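# Four arms uncover table items and lay dust sheet flat

## Task

Four arms share a single table whose centre sits at scene-frame x = 0, y = 0 with its top surface at z = 0.72 m. Lift the dust sheet off the items it covers and lay it out flat somewhere it does not overlap them, with the whole sheet resting on the tabletop. Each of the sheet's four corners carries a sewn-on foam knob. At the end, release the sheet and withdraw the arms; the result only counts if it stays put without any robot holding it. Do not disturb the covered items: every item that ends up shifted, leaning or toppled counts against the outcome.

## Robot and tools

Robots and cameras. There are four identical i2rt Big YAM arms, named arm1, arm2, arm3 and arm4, all mounted on the same table. Each has six revolute joints, a two-finger gripper and a wrist camera (armN_cam_wrist). With joint1 and joint6 at zero and the hand level and pointing forward, the wrist camera sits on top of the hand and looks toward the fingertips. cam_high and cam_room_a are fixed in the room. The hand can reach about 1.0 m from the joint1 axis. Joints move at different speeds, so going between two postures can sweep the hand along a wide, curved path.

Frames. Everything uses one scene frame: origin on the floor, +z up. The table centre is at x = 0, y = 0 and the tabletop is at z = 0.72 m. 'hand' means the point halfway between the fingertips. Its z axis runs along the fingers and the fingers open and close along its y axis. Hand poses are derived from each robot's real foot pose, which is never printed.

execute_actions. Argument 'actions' is a list holding exactly one action, or an empty list (which just reports state and images). The action is an object keyed by arm name; under each name goes 'joints', an object of absolute targets (not offsets) in joint space, one number per named joint. All arms named in the action start together and may finish at different times. Keys and ranges:
- joint1_rad: -2.879 to 2.879 rad; rotates the arm about its foot, positive is counter-clockwise seen from above; 0 points the arm the way its foot faces.
- joint2_rad: 0 to 3.141; shoulder, 0 has the upper arm pointing back roughly level, increasing lifts it up and then forward.
- joint3_rad: 0 to 3.019; elbow, 0 is folded flat, increasing opens it.
- joint4_rad: -1.692 to 1.57; hand pitch, positive tips the fingers up.
- joint5_rad: -1.57 to 1.57; sideways hand swing, positive toward the arm's right.
- joint6_rad: -2.094 to 2.094; hand roll, positive is clockwise viewed from behind the hand.
- gripper_m: 0 to 0.093 m, the fingertip gap. Each finger pad pushes with roughly 50 to 62 N at most, less on some units.
A joint counts as arrived within ±0.045, 0.14, 0.09, 0.055, 0.03, 0.035 rad (joints 1 to 6) and ±0.003 m for the gripper. One action runs for at most 15 s. Joints or arms you leave out may still be driving toward earlier targets. Any unknown key or out-of-range value makes the whole call rejected, with no motion. Optional 'cameras': a list of camera names, or 'all'; null or absent gives every camera, [] gives none, an unknown name rejects the call.

Results. Each arm's state includes joint_positions, joint torques (one per arm joint, drive output with per-unit offset, scale and noise; nonzero even in free air) and joint_status. Status words: 'off_target' (stopped short, may still push), 'contact_stop' or 'time_out' (target dropped, holds where it stopped), 'not_followed' (a built-in check blocked the arm's targets; it may retry them on later actions until new targets pass or the path clears), and 'limit_stop_at_motor_heat'. A 'joint command not followed' line, usually with a 'cause:' line, marks a blocked arm; the gripper part of that action still runs. A timed-out joint may keep pushing toward its target or one capped at 0.375, 0.375, 0.113, 0.225, 0.075, 0.3 rad from where it is; on_its_own lists such uncommanded behaviour, where 'held at' is the held target, not the actual position. To relieve the push, command the joint's reported position. Very small changes from the current position may produce no movement. A 'pictures' line gives the order of the returned images. If a result reports a stop, the remaining motion calls in that same reply are skipped.

wait: 'seconds' from 0 to 10; nothing new is commanded and the simulation continues; returns state and images.
zoom_image: 'camera' (one camera name) and 'region' [x0, y0, x1, y1] in pixels, origin at the image's top-left, at most 504 by 504; only cameras with full images in the latest result.
read_manual: optional 'section', only 'licences'; no motion.
finished_scene: 'scene', the number of the current scene; ends it irreversibly after the last command has been held, and reports success. Replying with no tool call ends the run.

Order of work. Look first, plan the grasps on the corner knobs, move the arms, release, retract clear, confirm with images, then call finished_scene.

Things to avoid. Arms do not stop on contact; they keep pushing, sometimes hard, which can overheat motors. MOTOR HOT appears from 85 °C; at 100 °C an OVER-TEMPERATURE FAULT makes that arm and its gripper go limp and fall. Loads held while you think also heat motors, and the robot keeps your last command during thinking; a joint holding weight up may sag. Two robots pressing hard together fails the run and a hard impact may too; no state line reports robots touching, and the anti-collision check can be late and ignores fingers, gripper housings and wrist cameras. Knocking a rigid object off the work area fails the task (cloth does not count). Occasional brief disturbances may nudge loose objects. Drops, slips, slams and strong pushes lower the result. Robots do not wait for each other.

Each tool is called in YAML: its name, and indented under it one key for each argument.

## Session

execute_actions:
  actions: []

Scene clock: 0.00 s.
Joint torques (N m, as the arm reports them, + toward a larger angle): no reading
Motor temperatures (°C, as the motors report them): arm1=[25 26 24 24 25 24] | arm2=[26 24 25 26 25 25] | arm3=[24 24 25 25 25 25] | arm4=[26 24 24 26 24 24]
arm1.joint_positions: joint1_rad=-0.031 joint2_rad=+0.386 joint3_rad=+1.356 joint4_rad=-1.270 joint5_rad=-0.248 joint6_rad=+0.559 gripper_m=+0.094
arm1.joint_status: not commanded
arm1.hand: x=+0.2624 y=+0.5401 z=+1.3695 quat_wxyz=(-0.536, -0.714, -0.365, +0.263) (m; scene frame)
arm2.joint_positions: joint1_rad=+0.126 joint2_rad=+0.508 joint3_rad=+1.465 joint4_rad=-1.374 joint5_rad=+0.168 joint6_rad=+0.667 gripper_m=+0.094
arm2.joint_status: not commanded
arm2.hand: x=-0.4039 y=+0.5885 z=+1.3839 quat_wxyz=(-0.503, -0.706, -0.449, +0.218) (m; scene frame)
arm3.joint_positions: joint1_rad=-0.396 joint2_rad=+0.597 joint3_rad=+1.615 joint4_rad=-1.291 joint5_rad=+0.190 joint6_rad=+0.682 gripper_m=+0.095
arm3.joint_status: not commanded
arm3.hand: x=-0.3548 y=-0.5764 z=+1.4416 quat_wxyz=(-0.474, +0.029, -0.797, -0.374) (m; scene frame)
arm4.joint_positions: joint1_rad=-0.166 joint2_rad=+0.348 joint3_rad=+1.532 joint4_rad=-1.343 joint5_rad=+0.246 joint6_rad=+0.384 gripper_m=+0.094
arm4.joint_status: not commanded
arm4.hand: x=+0.2683 y=-0.7244 z=+1.4397 quat_wxyz=(-0.451, +0.339, -0.675, -0.475) (m; scene frame)
pictures: arm1_cam_wrist, arm2_cam_wrist, arm3_cam_wrist, arm4_cam_wrist, cam_high, cam_room_a
Images, in order (width x height): arm1_cam_wrist 672x504, arm2_cam_wrist 672x504, arm3_cam_wrist 672x504, arm4_cam_wrist 672x504, cam_high 672x504, cam_room_a 672x504.

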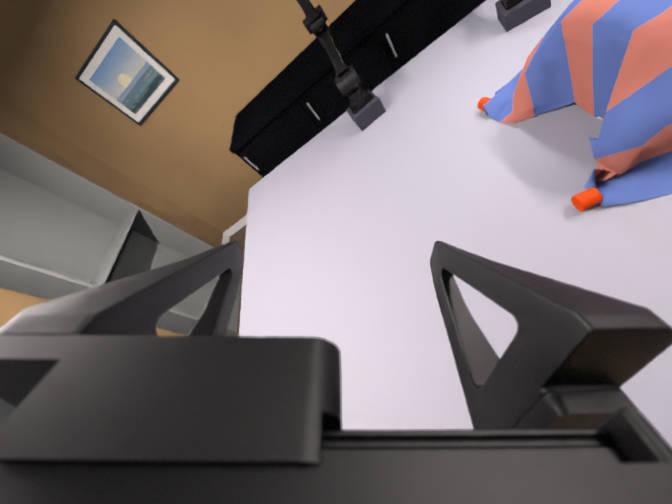

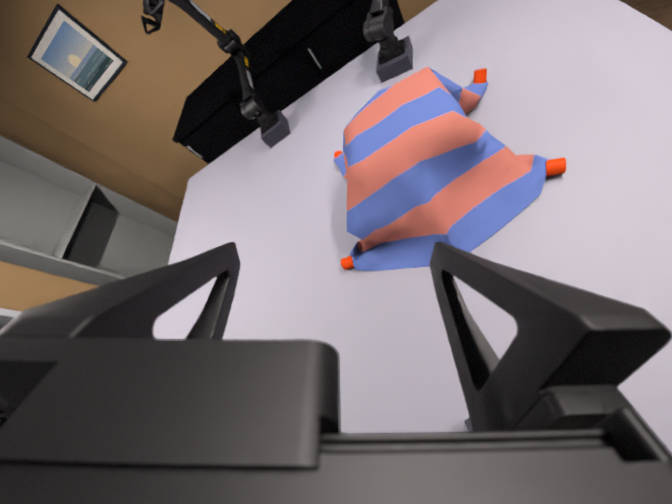

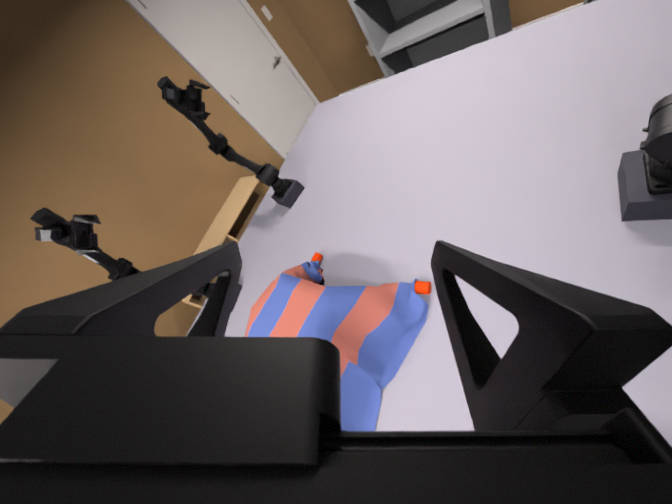

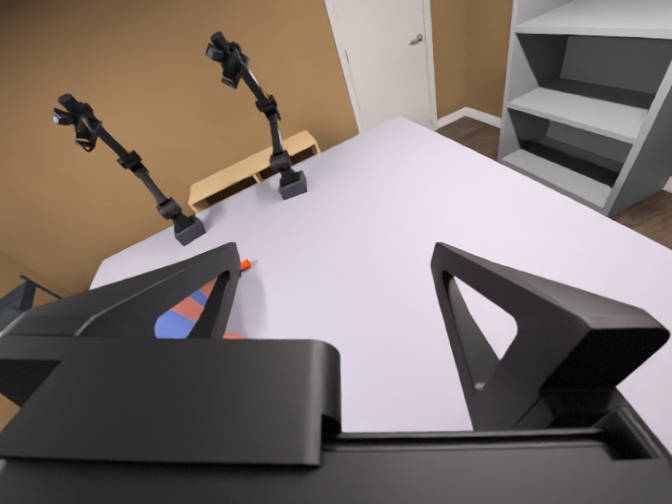

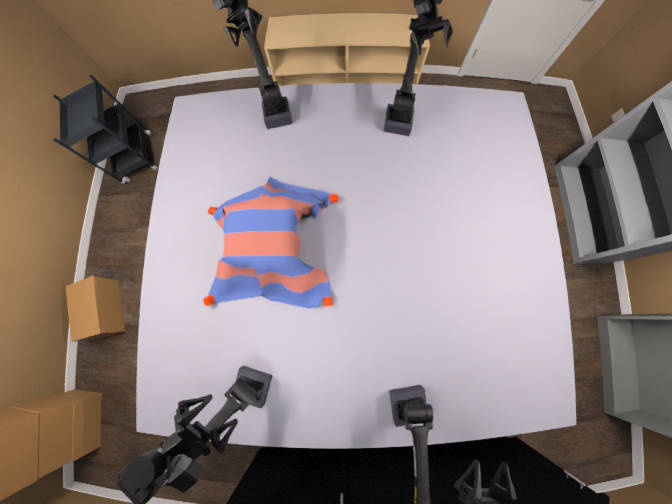

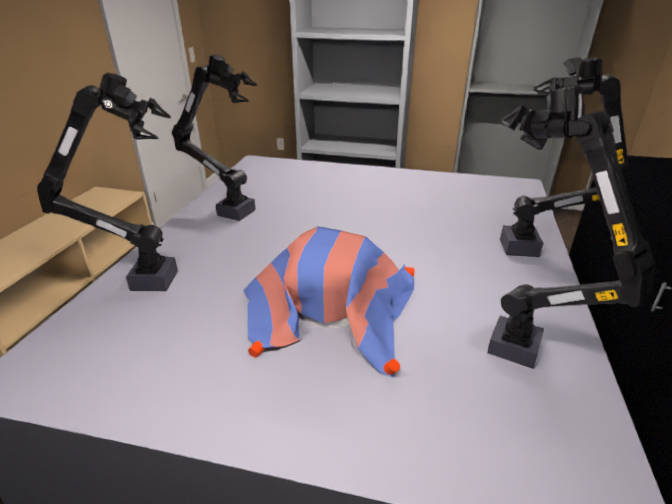

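execute_actions:
  actions:
    - {"arm1":{"joints":{"joint1_rad":-0.585,"joint2_rad":1.867,"joint3_rad":1.478,"joint4_rad":-1.18,"joint5_rad":0,"joint6_rad":0}},"arm2":{"joints":{"joint1_rad":-0.428,"joint2_rad":2.15,"joint3_rad":1.932,"joint4_rad":-1.35,"joint5_rad":0,"joint6_rad":0}},"arm3":{"joints":{"joint1_rad":0.449,"joint2_rad":1.649,"joint3_rad":1.174,"joint4_rad":-1.095,"joint5_rad":0,"joint6_rad":0}},"arm4":{"joints":{"joint1_rad":0.614,"joint2_rad":1.94,"joint3_rad":1.59,"joint4_rad":-1.22,"joint5_rad":0,"joint6_rad":0}}}

Scene clock: 35.37 s.
Joint torques (N m, as the arm reports them, + toward a larger angle): arm1=[ -0.45 -15.81   9.95   0.14   0.08  -0.05] | arm2=[  1.92 -20.68  11.7    1.24  -0.1   -0.09] | arm3=[  2.01 -11.68   9.54   0.4   -0.02   0.02] | arm4=[ -1.51 -17.44   7.31   0.98  -0.16  -0.07]
Motor temperatures (°C, as the motors report them): arm1=[25 26 27 24 25 24] | arm2=[26 25 27 26 25 25] | arm3=[24 24 28 25 25 25] | arm4=[26 25 25 26 24 24]
arm1.joint_positions: joint1_rad=-0.577 joint2_rad=+1.847 joint3_rad=+1.475 joint4_rad=-1.183 joint5_rad=-0.002 joint6_rad=+0.008 gripper_m=+0.094
arm1.joint_status: all done
arm1.hand: x=-0.1314 y=+0.3023 z=+0.8782 quat_wxyz=(-0.005, -0.927, -0.376, +0.003) (m; scene frame)
arm2.joint_positions: joint1_rad=-0.442 joint2_rad=+2.107 joint3_rad=+1.922 joint4_rad=-1.355 joint5_rad=+0.002 joint6_rad=+0.010 gripper_m=+0.094
arm2.joint_status: all done
arm2.hand: x=-0.5804 y=+0.1157 z=+0.9017 quat_wxyz=(-0.010, -0.786, -0.618, +0.012) (m; scene frame)
arm3.joint_positions: joint1_rad=+0.455 joint2_rad=+1.637 joint3_rad=+1.155 joint4_rad=-1.099 joint5_rad=+0.001 joint6_rad=+0.009 gripper_m=+0.095
arm3.joint_status: all done
arm3.hand: x=-0.5770 y=-0.2559 z=+0.8643 quat_wxyz=(+0.006, +0.765, -0.644, +0.003) (m; scene frame)
arm4.joint_positions: joint1_rad=+0.619 joint2_rad=+1.946 joint3_rad=+1.585 joint4_rad=-1.228 joint5_rad=+0.002 joint6_rad=+0.011 gripper_m=+0.094
arm4.joint_status: all done
arm4.hand: x=-0.1632 y=-0.3603 z=+0.8802 quat_wxyz=(-0.003, +0.912, -0.409, +0.008) (m; scene frame)
pictures: arm1_cam_wrist, arm2_cam_wrist, arm3_cam_wrist, arm4_cam_wrist, cam_high, cam_room_a
Images, in order (width x height): arm1_cam_wrist 672x504, arm2_cam_wrist 672x504, arm3_cam_wrist 672x504, arm4_cam_wrist 672x504, cam_high 672x504, cam_room_a 672x504.

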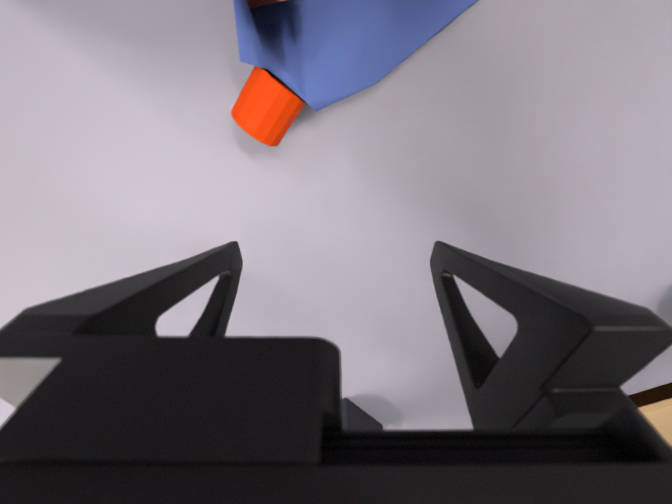

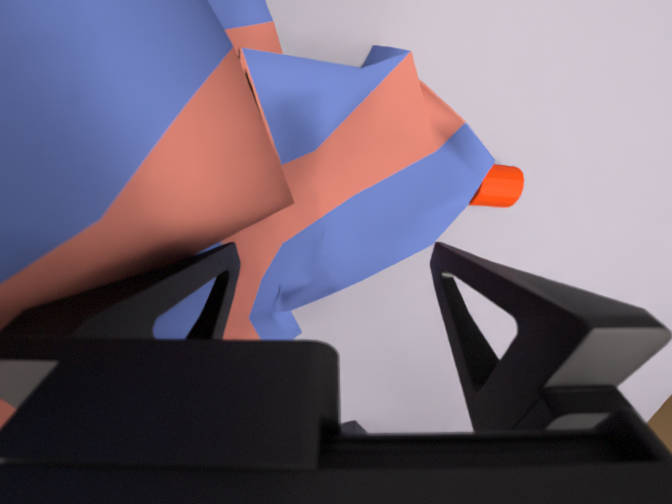

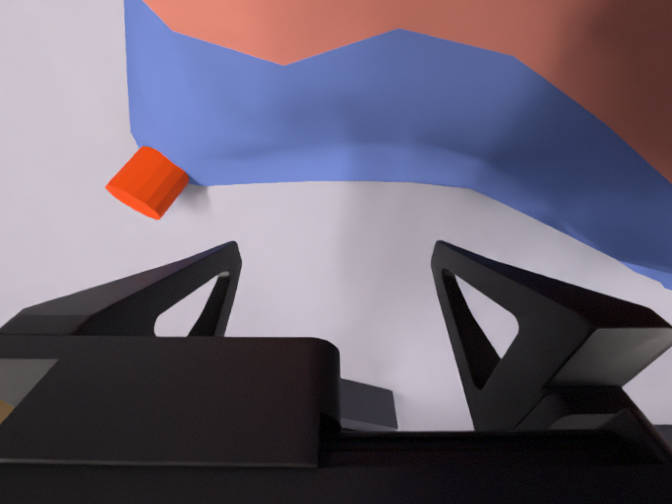

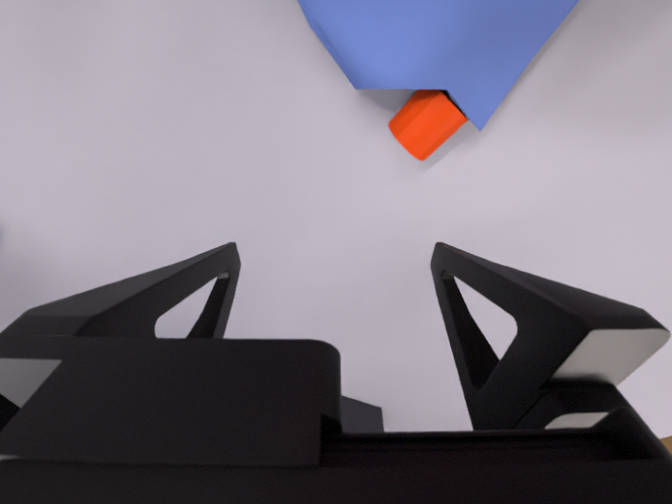

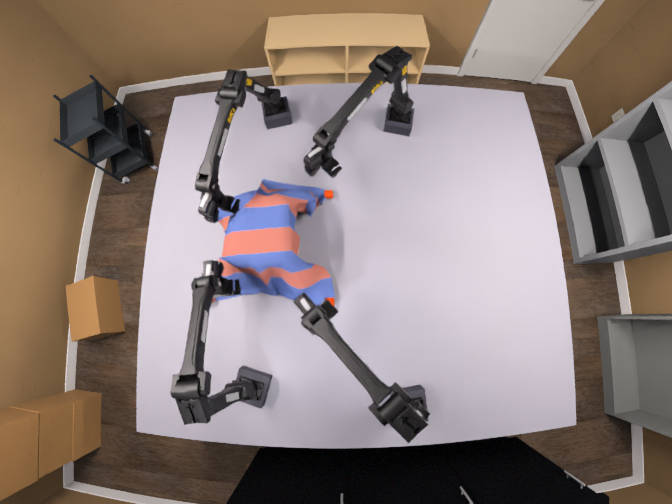

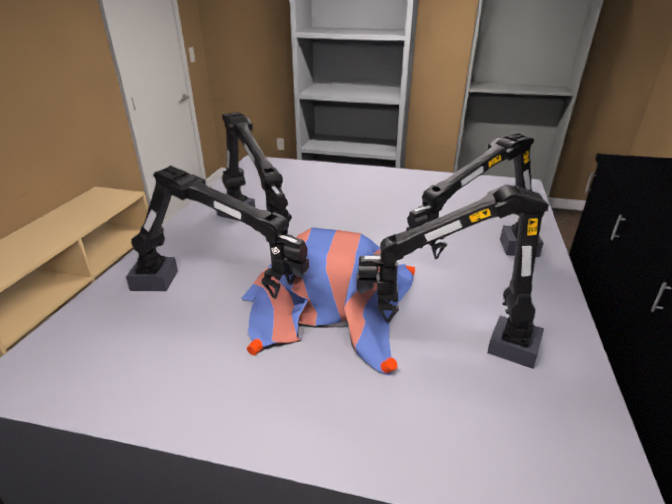

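execute_actions:
  actions:
    - {"arm1":{"joints":{"joint1_rad":-0.484,"joint2_rad":2.07,"joint3_rad":1.526,"joint4_rad":-1.036,"joint6_rad":0.6}},"arm2":{"joints":{"joint1_rad":-0.69,"joint2_rad":2.23,"joint3_rad":1.782,"joint4_rad":-1.146,"joint6_rad":1.4}},"arm3":{"joints":{"joint1_rad":0.81,"joint2_rad":1.794,"joint3_rad":1.11,"joint4_rad":-0.87,"joint6_rad":1.0}},"arm4":{"joints":{"joint1_rad":0.495,"joint2_rad":2.097,"joint3_rad":1.59,"joint4_rad":-1.063,"joint6_rad":0.75}}}
  cameras: ["arm1_cam_wrist","arm2_cam_wrist","arm3_cam_wrist","arm4_cam_wrist"]

Scene clock: 69.90 s.
Joint torques (N m, as the arm reports them, + toward a larger angle): arm1=[ -0.7  -19.86  10.9    0.08   0.12   0.11] | arm2=[  0.26 -24.43  10.2    1.44  -0.02   0.14] | arm3=[  2.12 -14.07   6.76   0.59   0.15   0.14] | arm4=[ -0.35 -20.31   6.68   1.22  -0.08   0.14]
Motor temperatures (°C, as the motors report them): arm1=[25 28 28 24 25 24] | arm2=[26 27 28 26 25 25] | arm3=[24 26 30 25 25 25] | arm4=[26 27 27 26 24 24]
arm1.joint_positions: joint1_rad=-0.477 joint2_rad=+2.078 joint3_rad=+1.492 joint4_rad=-1.047 joint5_rad=-0.001 joint6_rad=+0.592 gripper_m=+0.094
arm1.joint_status: all done
arm1.hand: x=-0.1019 y=+0.2515 z=+0.7591 quat_wxyz=(+0.020, -0.989, -0.143, -0.027) (m; scene frame)
arm2.joint_positions: joint1_rad=-0.684 joint2_rad=+2.222 joint3_rad=+1.777 joint4_rad=-1.161 joint5_rad=+0.002 joint6_rad=+1.385 gripper_m=+0.094
arm2.joint_status: all done
arm2.hand: x=-0.7217 y=+0.1835 z=+0.7762 quat_wxyz=(+0.017, -0.990, +0.142, -0.006) (m; scene frame)
arm3.joint_positions: joint1_rad=+0.811 joint2_rad=+1.796 joint3_rad=+1.111 joint4_rad=-0.883 joint5_rad=-0.003 joint6_rad=+0.992 gripper_m=+0.095
arm3.joint_status: all done
arm3.hand: x=-0.7372 y=-0.2961 z=+0.7815 quat_wxyz=(+0.005, +0.529, -0.849, -0.002) (m; scene frame)
arm4.joint_positions: joint1_rad=+0.482 joint2_rad=+2.119 joint3_rad=+1.585 joint4_rad=-1.079 joint5_rad=+0.001 joint6_rad=+0.739 gripper_m=+0.094
arm4.joint_status: all done
arm4.hand: x=-0.1116 y=-0.2949 z=+0.7820 quat_wxyz=(-0.003, +0.657, -0.754, +0.018) (m; scene frame)
pictures: arm1_cam_wrist, arm2_cam_wrist, arm3_cam_wrist, arm4_cam_wrist
Images, in order (width x height): arm1_cam_wrist 672x504, arm2_cam_wrist 672x504, arm3_cam_wrist 672x504, arm4_cam_wrist 672x504.

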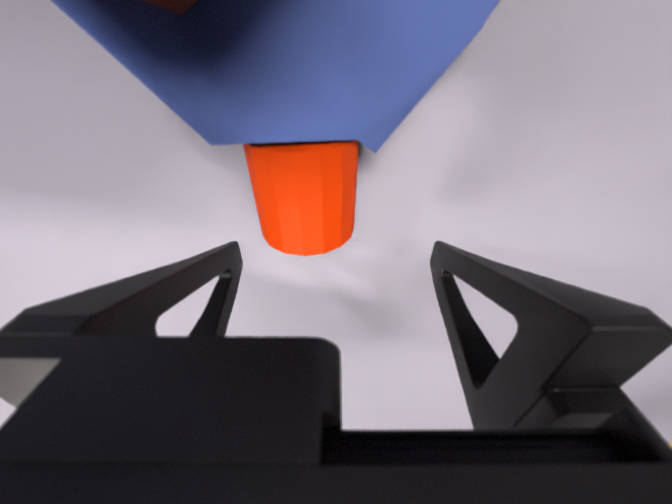

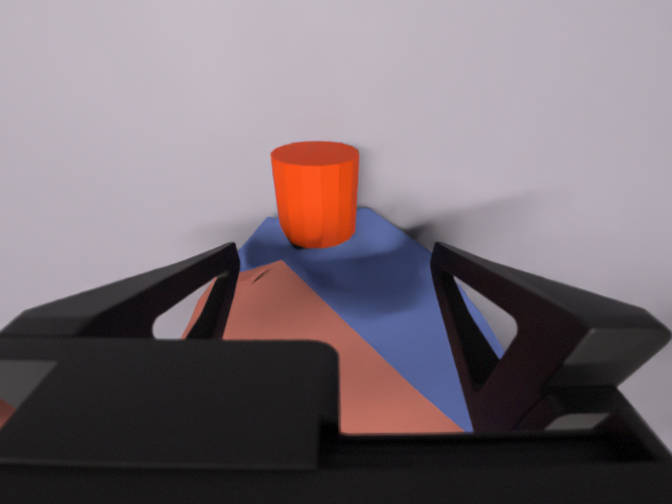

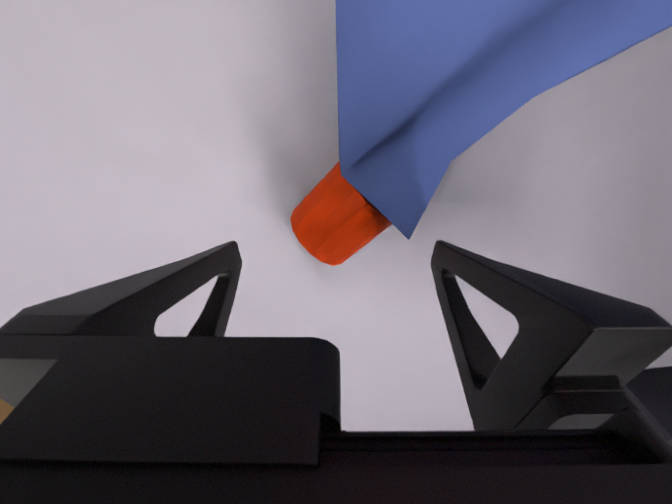

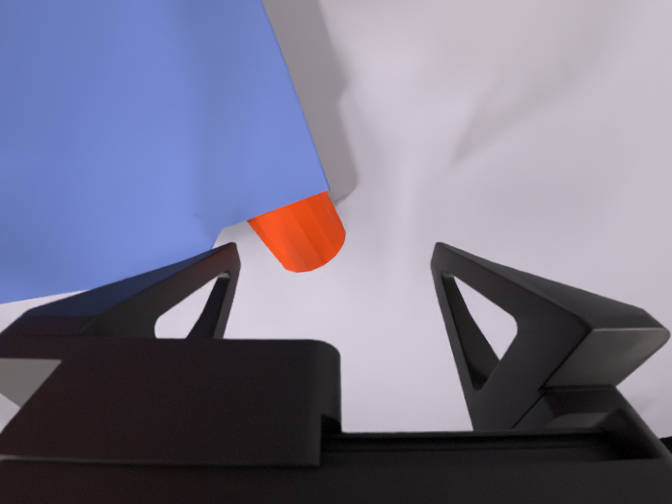

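execute_actions:
  actions:
    - {"arm1":{"joints":{"joint1_rad":-0.5,"joint2_rad":2.11,"joint3_rad":1.5,"joint4_rad":-0.97}},"arm2":{"joints":{"joint2_rad":2.275,"joint3_rad":1.76,"joint4_rad":-1.075}},"arm3":{"joints":{"joint2_rad":1.87,"joint3_rad":1.09,"joint4_rad":-0.78,"joint6_rad":1.7}},"arm4":{"joints":{"joint2_rad":2.16,"joint3_rad":1.57,"joint4_rad":-0.99,"joint6_rad":0.3}}}
  cameras: ["arm1_cam_wrist","arm2_cam_wrist","arm3_cam_wrist","arm4_cam_wrist"]

Scene clock: 84.57 s.
Joint torques (N m, as the arm reports them, + toward a larger angle): arm1=[ -1.85 -17.62   9.02   0.23   0.07   0.11] | arm2=[  0.27 -20.68   8.96   1.64  -0.02   0.14] | arm3=[  1.84 -13.24   6.52   0.66   0.19   0.15] | arm4=[ -0.29 -18.19   5.85   1.36  -0.11  -0.08]
Motor temperatures (°C, as the motors report them): arm1=[25 29 29 24 25 24] | arm2=[26 28 28 26 25 25] | arm3=[24 26 29 25 25 25] | arm4=[26 27 27 26 24 24]
arm1.joint_positions: joint1_rad=-0.484 joint2_rad=+2.078 joint3_rad=+1.492 joint4_rad=-0.983 joint5_rad=-0.001 joint6_rad=+0.592 gripper_m=+0.094
arm1.joint_status: all done
arm1.hand: x=-0.1148 y=+0.2419 z=+0.7585 quat_wxyz=(-0.001, -0.990, -0.140, -0.003) (m; scene frame)
arm2.joint_positions: joint1_rad=-0.684 joint2_rad=+2.227 joint3_rad=+1.770 joint4_rad=-1.091 joint5_rad=+0.002 joint6_rad=+1.386 gripper_m=+0.094
arm2.joint_status: all done
arm2.hand: x=-0.7278 y=+0.1714 z=+0.7706 quat_wxyz=(-0.011, -0.990, +0.142, +0.003) (m; scene frame)
arm3.joint_positions: joint1_rad=+0.811 joint2_rad=+1.861 joint3_rad=+1.088 joint4_rad=-0.794 joint5_rad=-0.003 joint6_rad=+1.691 gripper_m=+0.095
arm3.joint_status: all done
arm3.hand: x=-0.7379 y=-0.2955 z=+0.7462 quat_wxyz=(+0.005, +0.206, -0.978, -0.001) (m; scene frame)
arm4.joint_positions: joint1_rad=+0.482 joint2_rad=+2.149 joint3_rad=+1.576 joint4_rad=-1.007 joint5_rad=+0.001 joint6_rad=+0.312 gripper_m=+0.094
arm4.joint_status: all done
arm4.hand: x=-0.1166 y=-0.2873 z=+0.7615 quat_wxyz=(-0.004, +0.802, -0.597, +0.003) (m; scene frame)
pictures: arm1_cam_wrist, arm2_cam_wrist, arm3_cam_wrist, arm4_cam_wrist
Images, in order (width x height): arm1_cam_wrist 672x504, arm2_cam_wrist 672x504, arm3_cam_wrist 672x504, arm4_cam_wrist 672x504.

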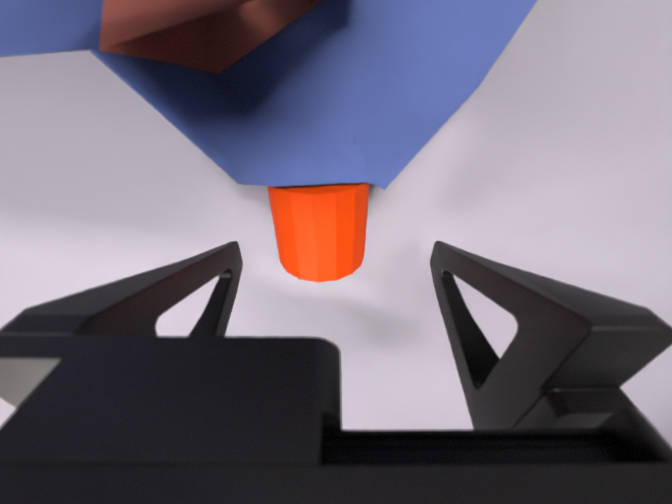

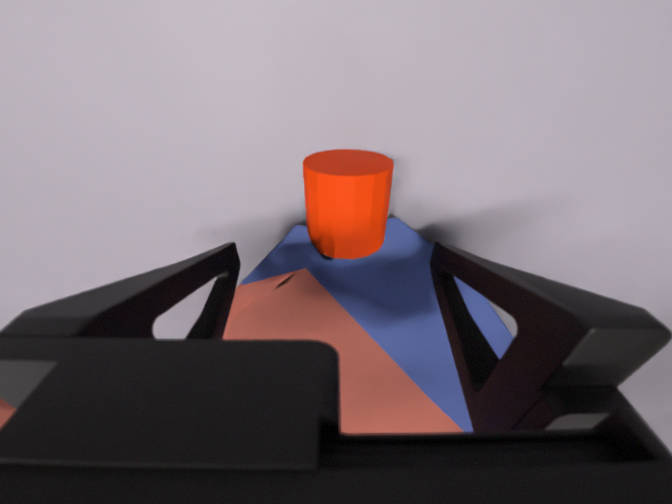

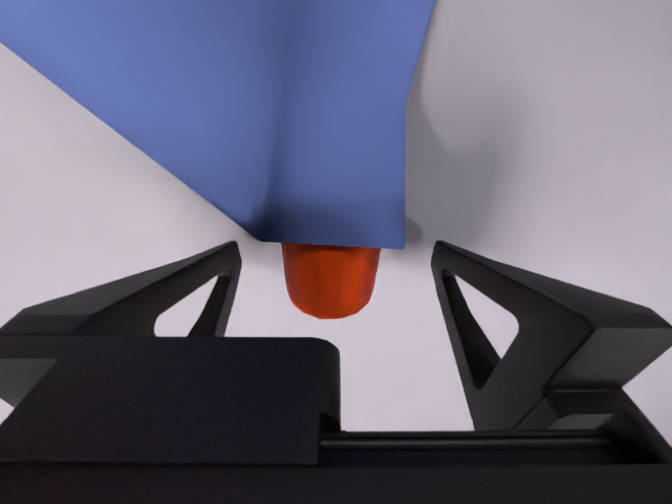

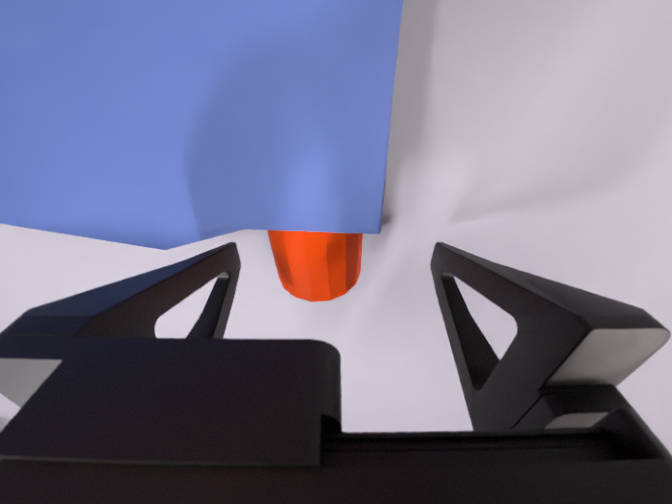

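execute_actions:
  actions:
    - {"arm1":{"joints":{"joint2_rad":2.16,"joint4_rad":-0.94}},"arm2":{"joints":{"joint1_rad":-0.71,"joint2_rad":2.33,"joint4_rad":-1.05}},"arm3":{"joints":{"joint1_rad":0.85,"joint2_rad":1.9}},"arm4":{"joints":{"joint2_rad":2.215}}}
  cameras: ["arm1_cam_wrist","arm2_cam_wrist","arm3_cam_wrist","arm4_cam_wrist"]

Scene clock: 90.30 s.
Joint torques (N m, as the arm reports them, + toward a larger angle): arm1=[ -2.1  -15.82   8.91   0.03   0.07   0.11] | arm2=[  0.41 -21.05   8.71   1.37   0.07   0.12] | arm3=[  2.52 -12.19   6.45   0.75  -0.02   0.12] | arm4=[ -0.14 -16.54   5.68   1.03  -0.06  -0.07]
Motor temperatures (°C, as the motors report them): arm1=[25 29 29 24 25 24] | arm2=[26 28 28 26 25 25] | arm3=[24 26 29 25 25 25] | arm4=[26 27 27 26 24 24]
arm1.joint_positions: joint1_rad=-0.485 joint2_rad=+2.112 joint3_rad=+1.492 joint4_rad=-0.948 joint5_rad=-0.001 joint6_rad=+0.594 gripper_m=+0.094
arm1.joint_status: all done
arm1.hand: x=-0.1172 y=+0.2399 z=+0.7394 quat_wxyz=(-0.002, -0.990, -0.138, -0.003) (m; scene frame)
arm2.joint_positions: joint1_rad=-0.705 joint2_rad=+2.284 joint3_rad=+1.769 joint4_rad=-1.062 joint5_rad=-0.001 joint6_rad=+1.388 gripper_m=+0.094
arm2.joint_status: all done
arm2.hand: x=-0.7383 y=+0.1802 z=+0.7345 quat_wxyz=(+0.002, -0.988, +0.154, -0.003) (m; scene frame)
arm3.joint_positions: joint1_rad=+0.849 joint2_rad=+1.876 joint3_rad=+1.088 joint4_rad=-0.791 joint5_rad=+0.003 joint6_rad=+1.694 gripper_m=+0.095
arm3.joint_status: all done
arm3.hand: x=-0.7509 y=-0.3060 z=+0.7393 quat_wxyz=(+0.001, +0.223, -0.975, +0.004) (m; scene frame)
arm4.joint_positions: joint1_rad=+0.480 joint2_rad=+2.181 joint3_rad=+1.577 joint4_rad=-1.000 joint5_rad=+0.000 joint6_rad=+0.311 gripper_m=+0.094
arm4.joint_status: all done
arm4.hand: x=-0.1138 y=-0.2898 z=+0.7431 quat_wxyz=(+0.000, +0.802, -0.598, +0.014) (m; scene frame)
pictures: arm1_cam_wrist, arm2_cam_wrist, arm3_cam_wrist, arm4_cam_wrist
Images, in order (width x height): arm1_cam_wrist 672x504, arm2_cam_wrist 672x504, arm3_cam_wrist 672x504, arm4_cam_wrist 672x504.

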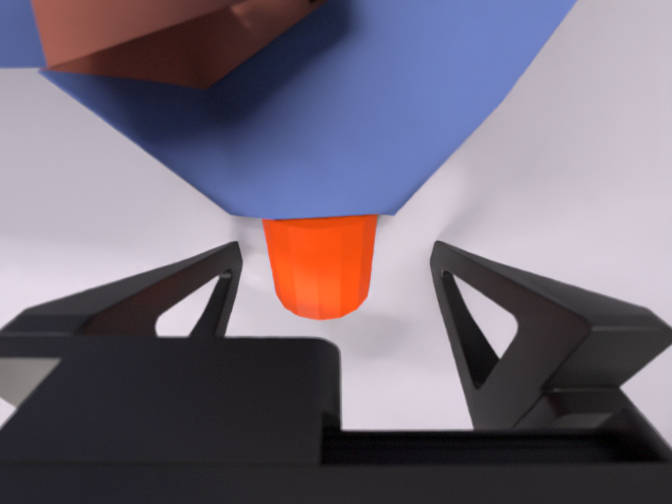

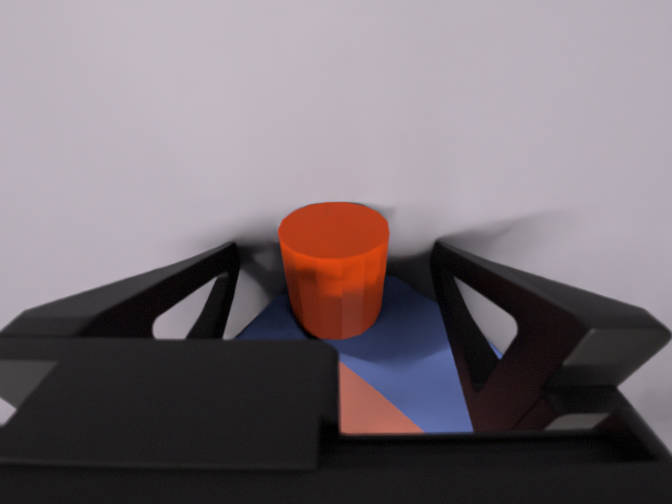

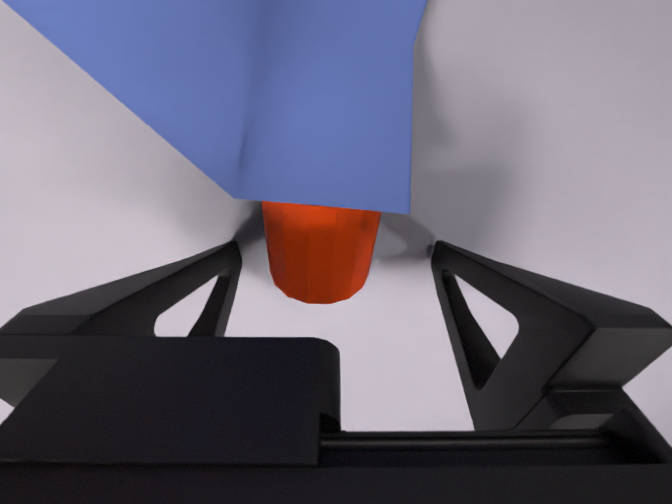

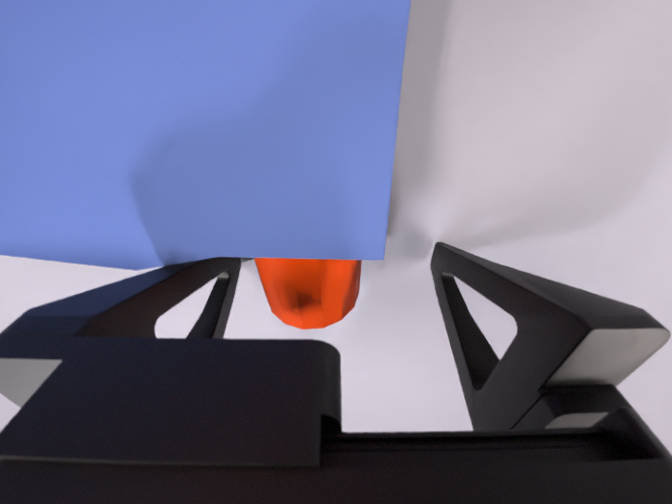

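execute_actions:
  actions:
    - {"arm1":{"joints":{"gripper_m":0.02}},"arm2":{"joints":{"gripper_m":0.02}},"arm3":{"joints":{"gripper_m":0.02}},"arm4":{"joints":{"gripper_m":0.02}}}
  cameras: []

execute_actions:
  actions:
    - {"arm1":{"joints":{"joint2_rad":1.886,"joint3_rad":1.908,"joint4_rad":-1.59}},"arm2":{"joints":{"joint1_rad":-0.76,"joint2_rad":2.144,"joint3_rad":2.316,"joint4_rad":-1.69}},"arm3":{"joints":{"joint1_rad":0.95,"joint2_rad":1.572,"joint3_rad":1.49,"joint4_rad":-1.49}},"arm4":{"joints":{"joint1_rad":0.4,"joint2_rad":1.88,"joint3_rad":1.9,"joint4_rad":-1.61}}}
  cameras: ["cam_high","cam_room_a"]

Scene clock: 110.77 s.
Joint torques (N m, as the arm reports them, + toward a larger angle): arm1=[ -1.73 -15.63   8.9    0.03   0.09   0.08] | arm2=[  0.42 -21.17   8.75   1.32   0.05   0.12] | arm3=[  2.27 -12.44   6.46   0.42  -0.01   0.12] | arm4=[ -0.79 -16.59   5.69   0.95   0.01  -0.07]
Motor temperatures (°C, as the motors report them): arm1=[25 29 29 24 25 24] | arm2=[26 28 28 26 25 25] | arm3=[24 26 28 25 25 25] | arm4=[26 27 26 26 24 24]
arm1.joint_positions: joint1_rad=-0.486 joint2_rad=+2.112 joint3_rad=+1.492 joint4_rad=-0.948 joint5_rad=+0.000 joint6_rad=+0.594 gripper_m=+0.038
arm1.joint_status: gripper_m off_target (ended at +0.038, target +0.020)
arm1.hand: x=-0.1179 y=+0.2403 z=+0.7394 quat_wxyz=(-0.001, -0.990, -0.137, -0.002) (m; scene frame)
arm2.joint_positions: joint1_rad=-0.705 joint2_rad=+2.284 joint3_rad=+1.769 joint4_rad=-1.061 joint5_rad=-0.001 joint6_rad=+1.388 gripper_m=+0.038
arm2.joint_status: gripper_m off_target (ended at +0.038, target +0.020)
arm2.hand: x=-0.7384 y=+0.1802 z=+0.7344 quat_wxyz=(+0.002, -0.988, +0.154, -0.002) (m; scene frame)
arm3.joint_positions: joint1_rad=+0.849 joint2_rad=+1.877 joint3_rad=+1.088 joint4_rad=-0.791 joint5_rad=+0.003 joint6_rad=+1.694 gripper_m=+0.037
arm3.joint_status: gripper_m off_target (ended at +0.037, target +0.020)
arm3.hand: x=-0.7509 y=-0.3061 z=+0.7390 quat_wxyz=(+0.001, +0.223, -0.975, +0.004) (m; scene frame)
arm4.joint_positions: joint1_rad=+0.491 joint2_rad=+2.181 joint3_rad=+1.577 joint4_rad=-0.998 joint5_rad=-0.002 joint6_rad=+0.310 gripper_m=+0.038
arm4.joint_status: gripper_m off_target (ended at +0.038, target +0.020)
arm4.hand: x=-0.1196 y=-0.2933 z=+0.7429 quat_wxyz=(+0.001, +0.805, -0.593, +0.013) (m; scene frame)
pictures: none
No camera images: the call's "cameras" was empty. Leave "cameras" out to get every camera's image.

Scene clock: 112.37 s.
Joint torques (N m, as the arm reports them, + toward a larger angle): arm1=[ -1.14 -16.36  11.66  -0.55   0.03   0.09] | arm2=[  1.07 -21.34  12.15   0.4    0.06   0.11] | arm3=[  3.25 -13.63   9.91  -0.16  -0.02   0.06] | arm4=[ -1.18 -19.03   7.97  -0.08   0.07  -0.01]
Motor temperatures (°C, as the motors report them): arm1=[25 29 29 24 25 24] | arm2=[26 28 28 26 25 25] | arm3=[24 26 29 25 25 25] | arm4=[26 27 27 26 24 24]
arm1.joint_positions: joint1_rad=-0.487 joint2_rad=+1.865 joint3_rad=+1.894 joint4_rad=-1.577 joint5_rad=+0.000 joint6_rad=+0.594 gripper_m=+0.038
arm1.joint_status: all done
arm1.hand: x=-0.1184 y=+0.2428 z=+1.0253 quat_wxyz=(-0.008, -0.991, -0.137, +0.005) (m; scene frame)
arm2.joint_positions: joint1_rad=-0.764 joint2_rad=+2.106 joint3_rad=+2.300 joint4_rad=-1.675 joint5_rad=-0.001 joint6_rad=+1.388 gripper_m=+0.038
arm2.joint_status: all done
arm2.hand: x=-0.7819 y=+0.1841 z=+1.0459 quat_wxyz=(-0.042, -0.982, +0.183, +0.014) (m; scene frame)
arm3.joint_positions: joint1_rad=+0.944 joint2_rad=+1.566 joint3_rad=+1.480 joint4_rad=-1.481 joint5_rad=+0.003 joint6_rad=+1.701 gripper_m=+0.037
arm3.joint_status: all done
arm3.hand: x=-0.7864 y=-0.3301 z=+1.0156 quat_wxyz=(+0.003, +0.266, -0.964, -0.002) (m; scene frame)
arm4.joint_positions: joint1_rad=+0.403 joint2_rad=+1.898 joint3_rad=+1.893 joint4_rad=-1.592 joint5_rad=-0.004 joint6_rad=+0.304 gripper_m=+0.038
arm4.joint_status: all done
arm4.hand: x=-0.0676 y=-0.2834 z=+1.0238 quat_wxyz=(+0.001, +0.780, -0.626, +0.009) (m; scene frame)
pictures: cam_high, cam_room_a
Images, in order (width x height): cam_high 672x504, cam_room_a 672x504.

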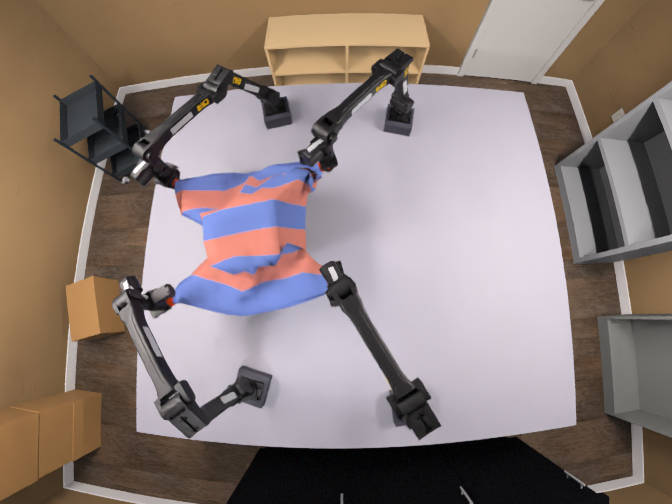

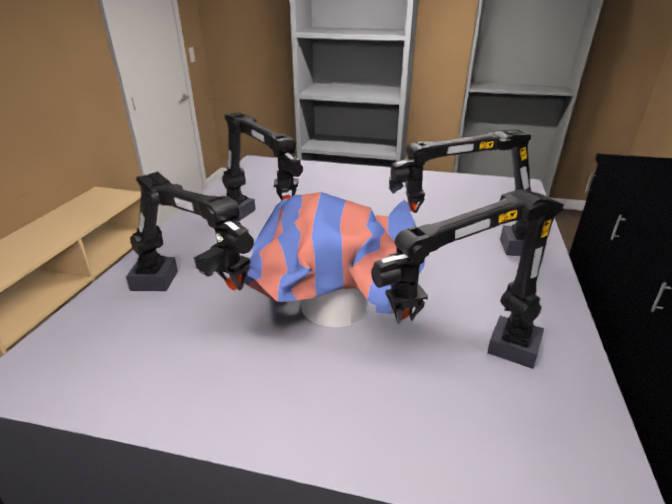

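execute_actions:
  actions:
    - {"arm1":{"joints":{"joint1_rad":-0.577,"joint2_rad":1.53,"joint3_rad":1.70,"joint4_rad":-1.69}},"arm2":{"joints":{"joint1_rad":-0.94,"joint2_rad":1.69,"joint3_rad":1.89,"joint4_rad":-1.69,"joint6_rad":1.7}},"arm3":{"joints":{"joint1_rad":1.063,"joint2_rad":1.46,"joint3_rad":1.62,"joint4_rad":-1.69}},"arm4":{"joints":{"joint1_rad":0.53,"joint2_rad":1.585,"joint3_rad":1.77,"joint4_rad":-1.69,"joint6_rad":0}}}
  cameras: ["cam_high","cam_room_a"]

Scene clock: 123.80 s.
Joint torques (N m, as the arm reports them, + toward a larger angle): arm1=[  0.33 -11.69   9.64  -0.35   0.09   0.12] | arm2=[  0.66 -14.6   10.39   0.52   0.03   0.11] | arm3=[ 1.94 -9.79 11.96 -0.27  0.01  0.06] | arm4=[ -2.09 -13.34   7.84   0.35   0.03  -0.07]
Motor temperatures (°C, as the motors report them): arm1=[25 29 30 24 25 24] | arm2=[26 28 29 26 25 25] | arm3=[24 27 30 25 25 25] | arm4=[26 27 27 26 24 24]
arm1.joint_positions: joint1_rad=-0.585 joint2_rad=+1.510 joint3_rad=+1.703 joint4_rad=-1.683 joint5_rad=+0.000 joint6_rad=+0.594 gripper_m=+0.038
arm1.joint_status: all done
arm1.hand: x=-0.0729 y=+0.3672 z=+1.1285 quat_wxyz=(-0.026, -0.995, -0.088, +0.028) (m; scene frame)
arm2.joint_positions: joint1_rad=-0.939 joint2_rad=+1.663 joint3_rad=+1.895 joint4_rad=-1.677 joint5_rad=+0.000 joint6_rad=+1.685 gripper_m=+0.038
arm2.joint_status: all done
arm2.hand: x=-0.7811 y=+0.3612 z=+1.1409 quat_wxyz=(-0.060, -0.911, +0.407, +0.018) (m; scene frame)
arm3.joint_positions: joint1_rad=+1.065 joint2_rad=+1.447 joint3_rad=+1.584 joint4_rad=-1.679 joint5_rad=+0.002 joint6_rad=+1.701 gripper_m=+0.037
arm3.joint_status: all done
arm3.hand: x=-0.7990 y=-0.3968 z=+1.1064 quat_wxyz=(+0.009, +0.324, -0.946, -0.014) (m; scene frame)
arm4.joint_positions: joint1_rad=+0.545 joint2_rad=+1.587 joint3_rad=+1.766 joint4_rad=-1.664 joint5_rad=-0.003 joint6_rad=+0.011 gripper_m=+0.038
arm4.joint_status: all done
joint sent to its limit — the command would take arm4.joint4_rad past its lower limit, so that joint was sent only as far as its limit.
arm4.hand: x=-0.0804 y=-0.4020 z=+1.1341 quat_wxyz=(-0.023, +0.896, -0.442, -0.040) (m; scene frame)
pictures: cam_high, cam_room_a
Images, in order (width x height): cam_high 672x504, cam_room_a 672x504.

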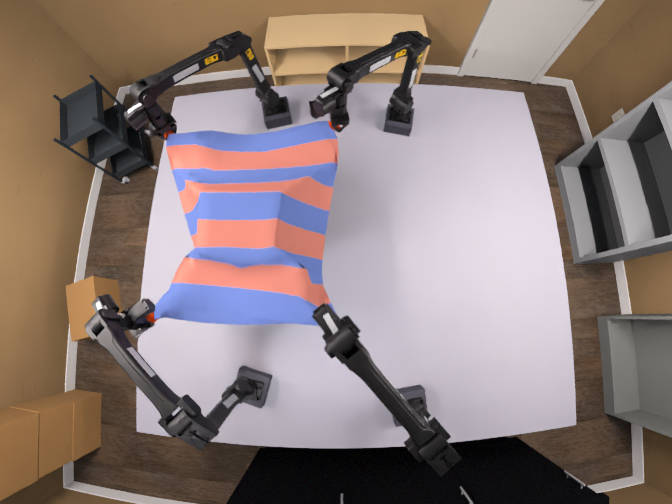

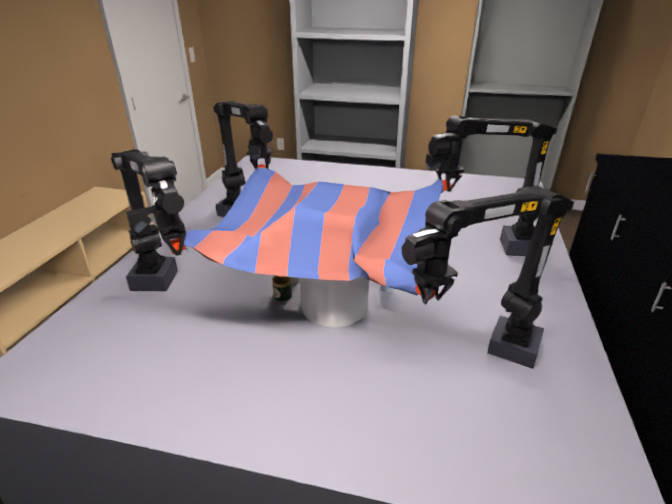

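execute_actions:
  actions:
    - {"arm1":{"joints":{"joint1_rad":-0.70,"joint2_rad":1.37,"joint3_rad":1.52,"joint6_rad":0}},"arm2":{"joints":{"joint1_rad":-1.066,"joint2_rad":1.61,"joint3_rad":1.785,"joint6_rad":1.5}},"arm3":{"joints":{"joint1_rad":1.214,"joint2_rad":1.28,"joint3_rad":1.47}},"arm4":{"joints":{"joint1_rad":0.626,"joint2_rad":1.40,"joint3_rad":1.56}}}
  cameras: ["cam_high","cam_room_a"]

Scene clock: 145.60 s.
Joint torques (N m, as the arm reports them, + toward a larger angle): arm1=[ -1.85 -11.85   8.81  -0.22   0.29   0.03] | arm2=[ -0.61 -18.04  10.54   0.41   0.45  -0.16] | arm3=[ 2.08 -7.58  9.22 -0.13  0.02  0.07] | arm4=[ -0.55 -12.38   6.73   0.29  -0.26  -0.07]
Motor temperatures (°C, as the motors report them): arm1=[25 28 30 24 25 24] | arm2=[26 28 29 26 25 25] | arm3=[24 26 32 25 25 25] | arm4=[26 27 28 26 24 24]
arm1.joint_positions: joint1_rad=-0.695 joint2_rad=+1.384 joint3_rad=+1.537 joint4_rad=-1.683 joint5_rad=-0.007 joint6_rad=+0.002 gripper_m=+0.038
arm1.joint_status: all done
arm1.hand: x=-0.0615 y=+0.4387 z=+1.1154 quat_wxyz=(-0.011, -0.946, -0.323, +0.015) (m; scene frame)
arm2.joint_positions: joint1_rad=-1.049 joint2_rad=+1.627 joint3_rad=+1.788 joint4_rad=-1.677 joint5_rad=-0.012 joint6_rad=+1.516 gripper_m=+0.038
arm2.joint_status: all done
arm2.hand: x=-0.8019 y=+0.4176 z=+1.1163 quat_wxyz=(-0.027, -0.924, +0.380, +0.005) (m; scene frame)
arm3.joint_positions: joint1_rad=+1.216 joint2_rad=+1.270 joint3_rad=+1.467 joint4_rad=-1.681 joint5_rad=+0.002 joint6_rad=+1.701 gripper_m=+0.037
arm3.joint_status: all done
arm3.hand: x=-0.7941 y=-0.4797 z=+1.1273 quat_wxyz=(+0.025, +0.393, -0.918, -0.038) (m; scene frame)
arm4.joint_positions: joint1_rad=+0.620 joint2_rad=+1.419 joint3_rad=+1.573 joint4_rad=-1.664 joint5_rad=+0.004 joint6_rad=+0.011 gripper_m=+0.038
arm4.joint_status: all done
arm4.hand: x=-0.0614 y=-0.4759 z=+1.1304 quat_wxyz=(-0.020, +0.912, -0.408, -0.028) (m; scene frame)
pictures: cam_high, cam_room_a
Images, in order (width x height): cam_high 672x504, cam_room_a 672x504.

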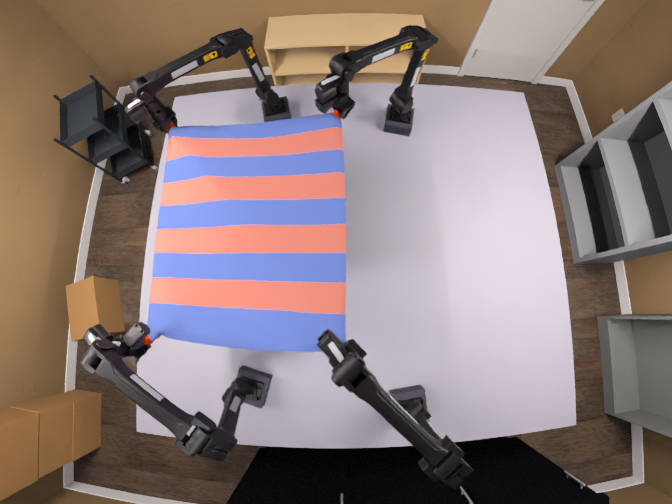

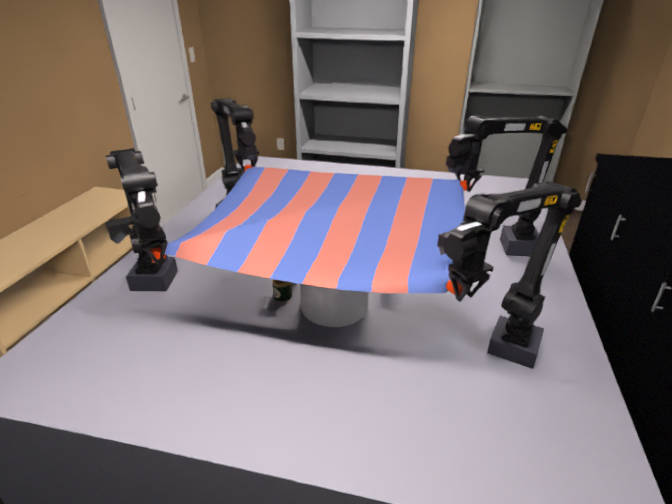

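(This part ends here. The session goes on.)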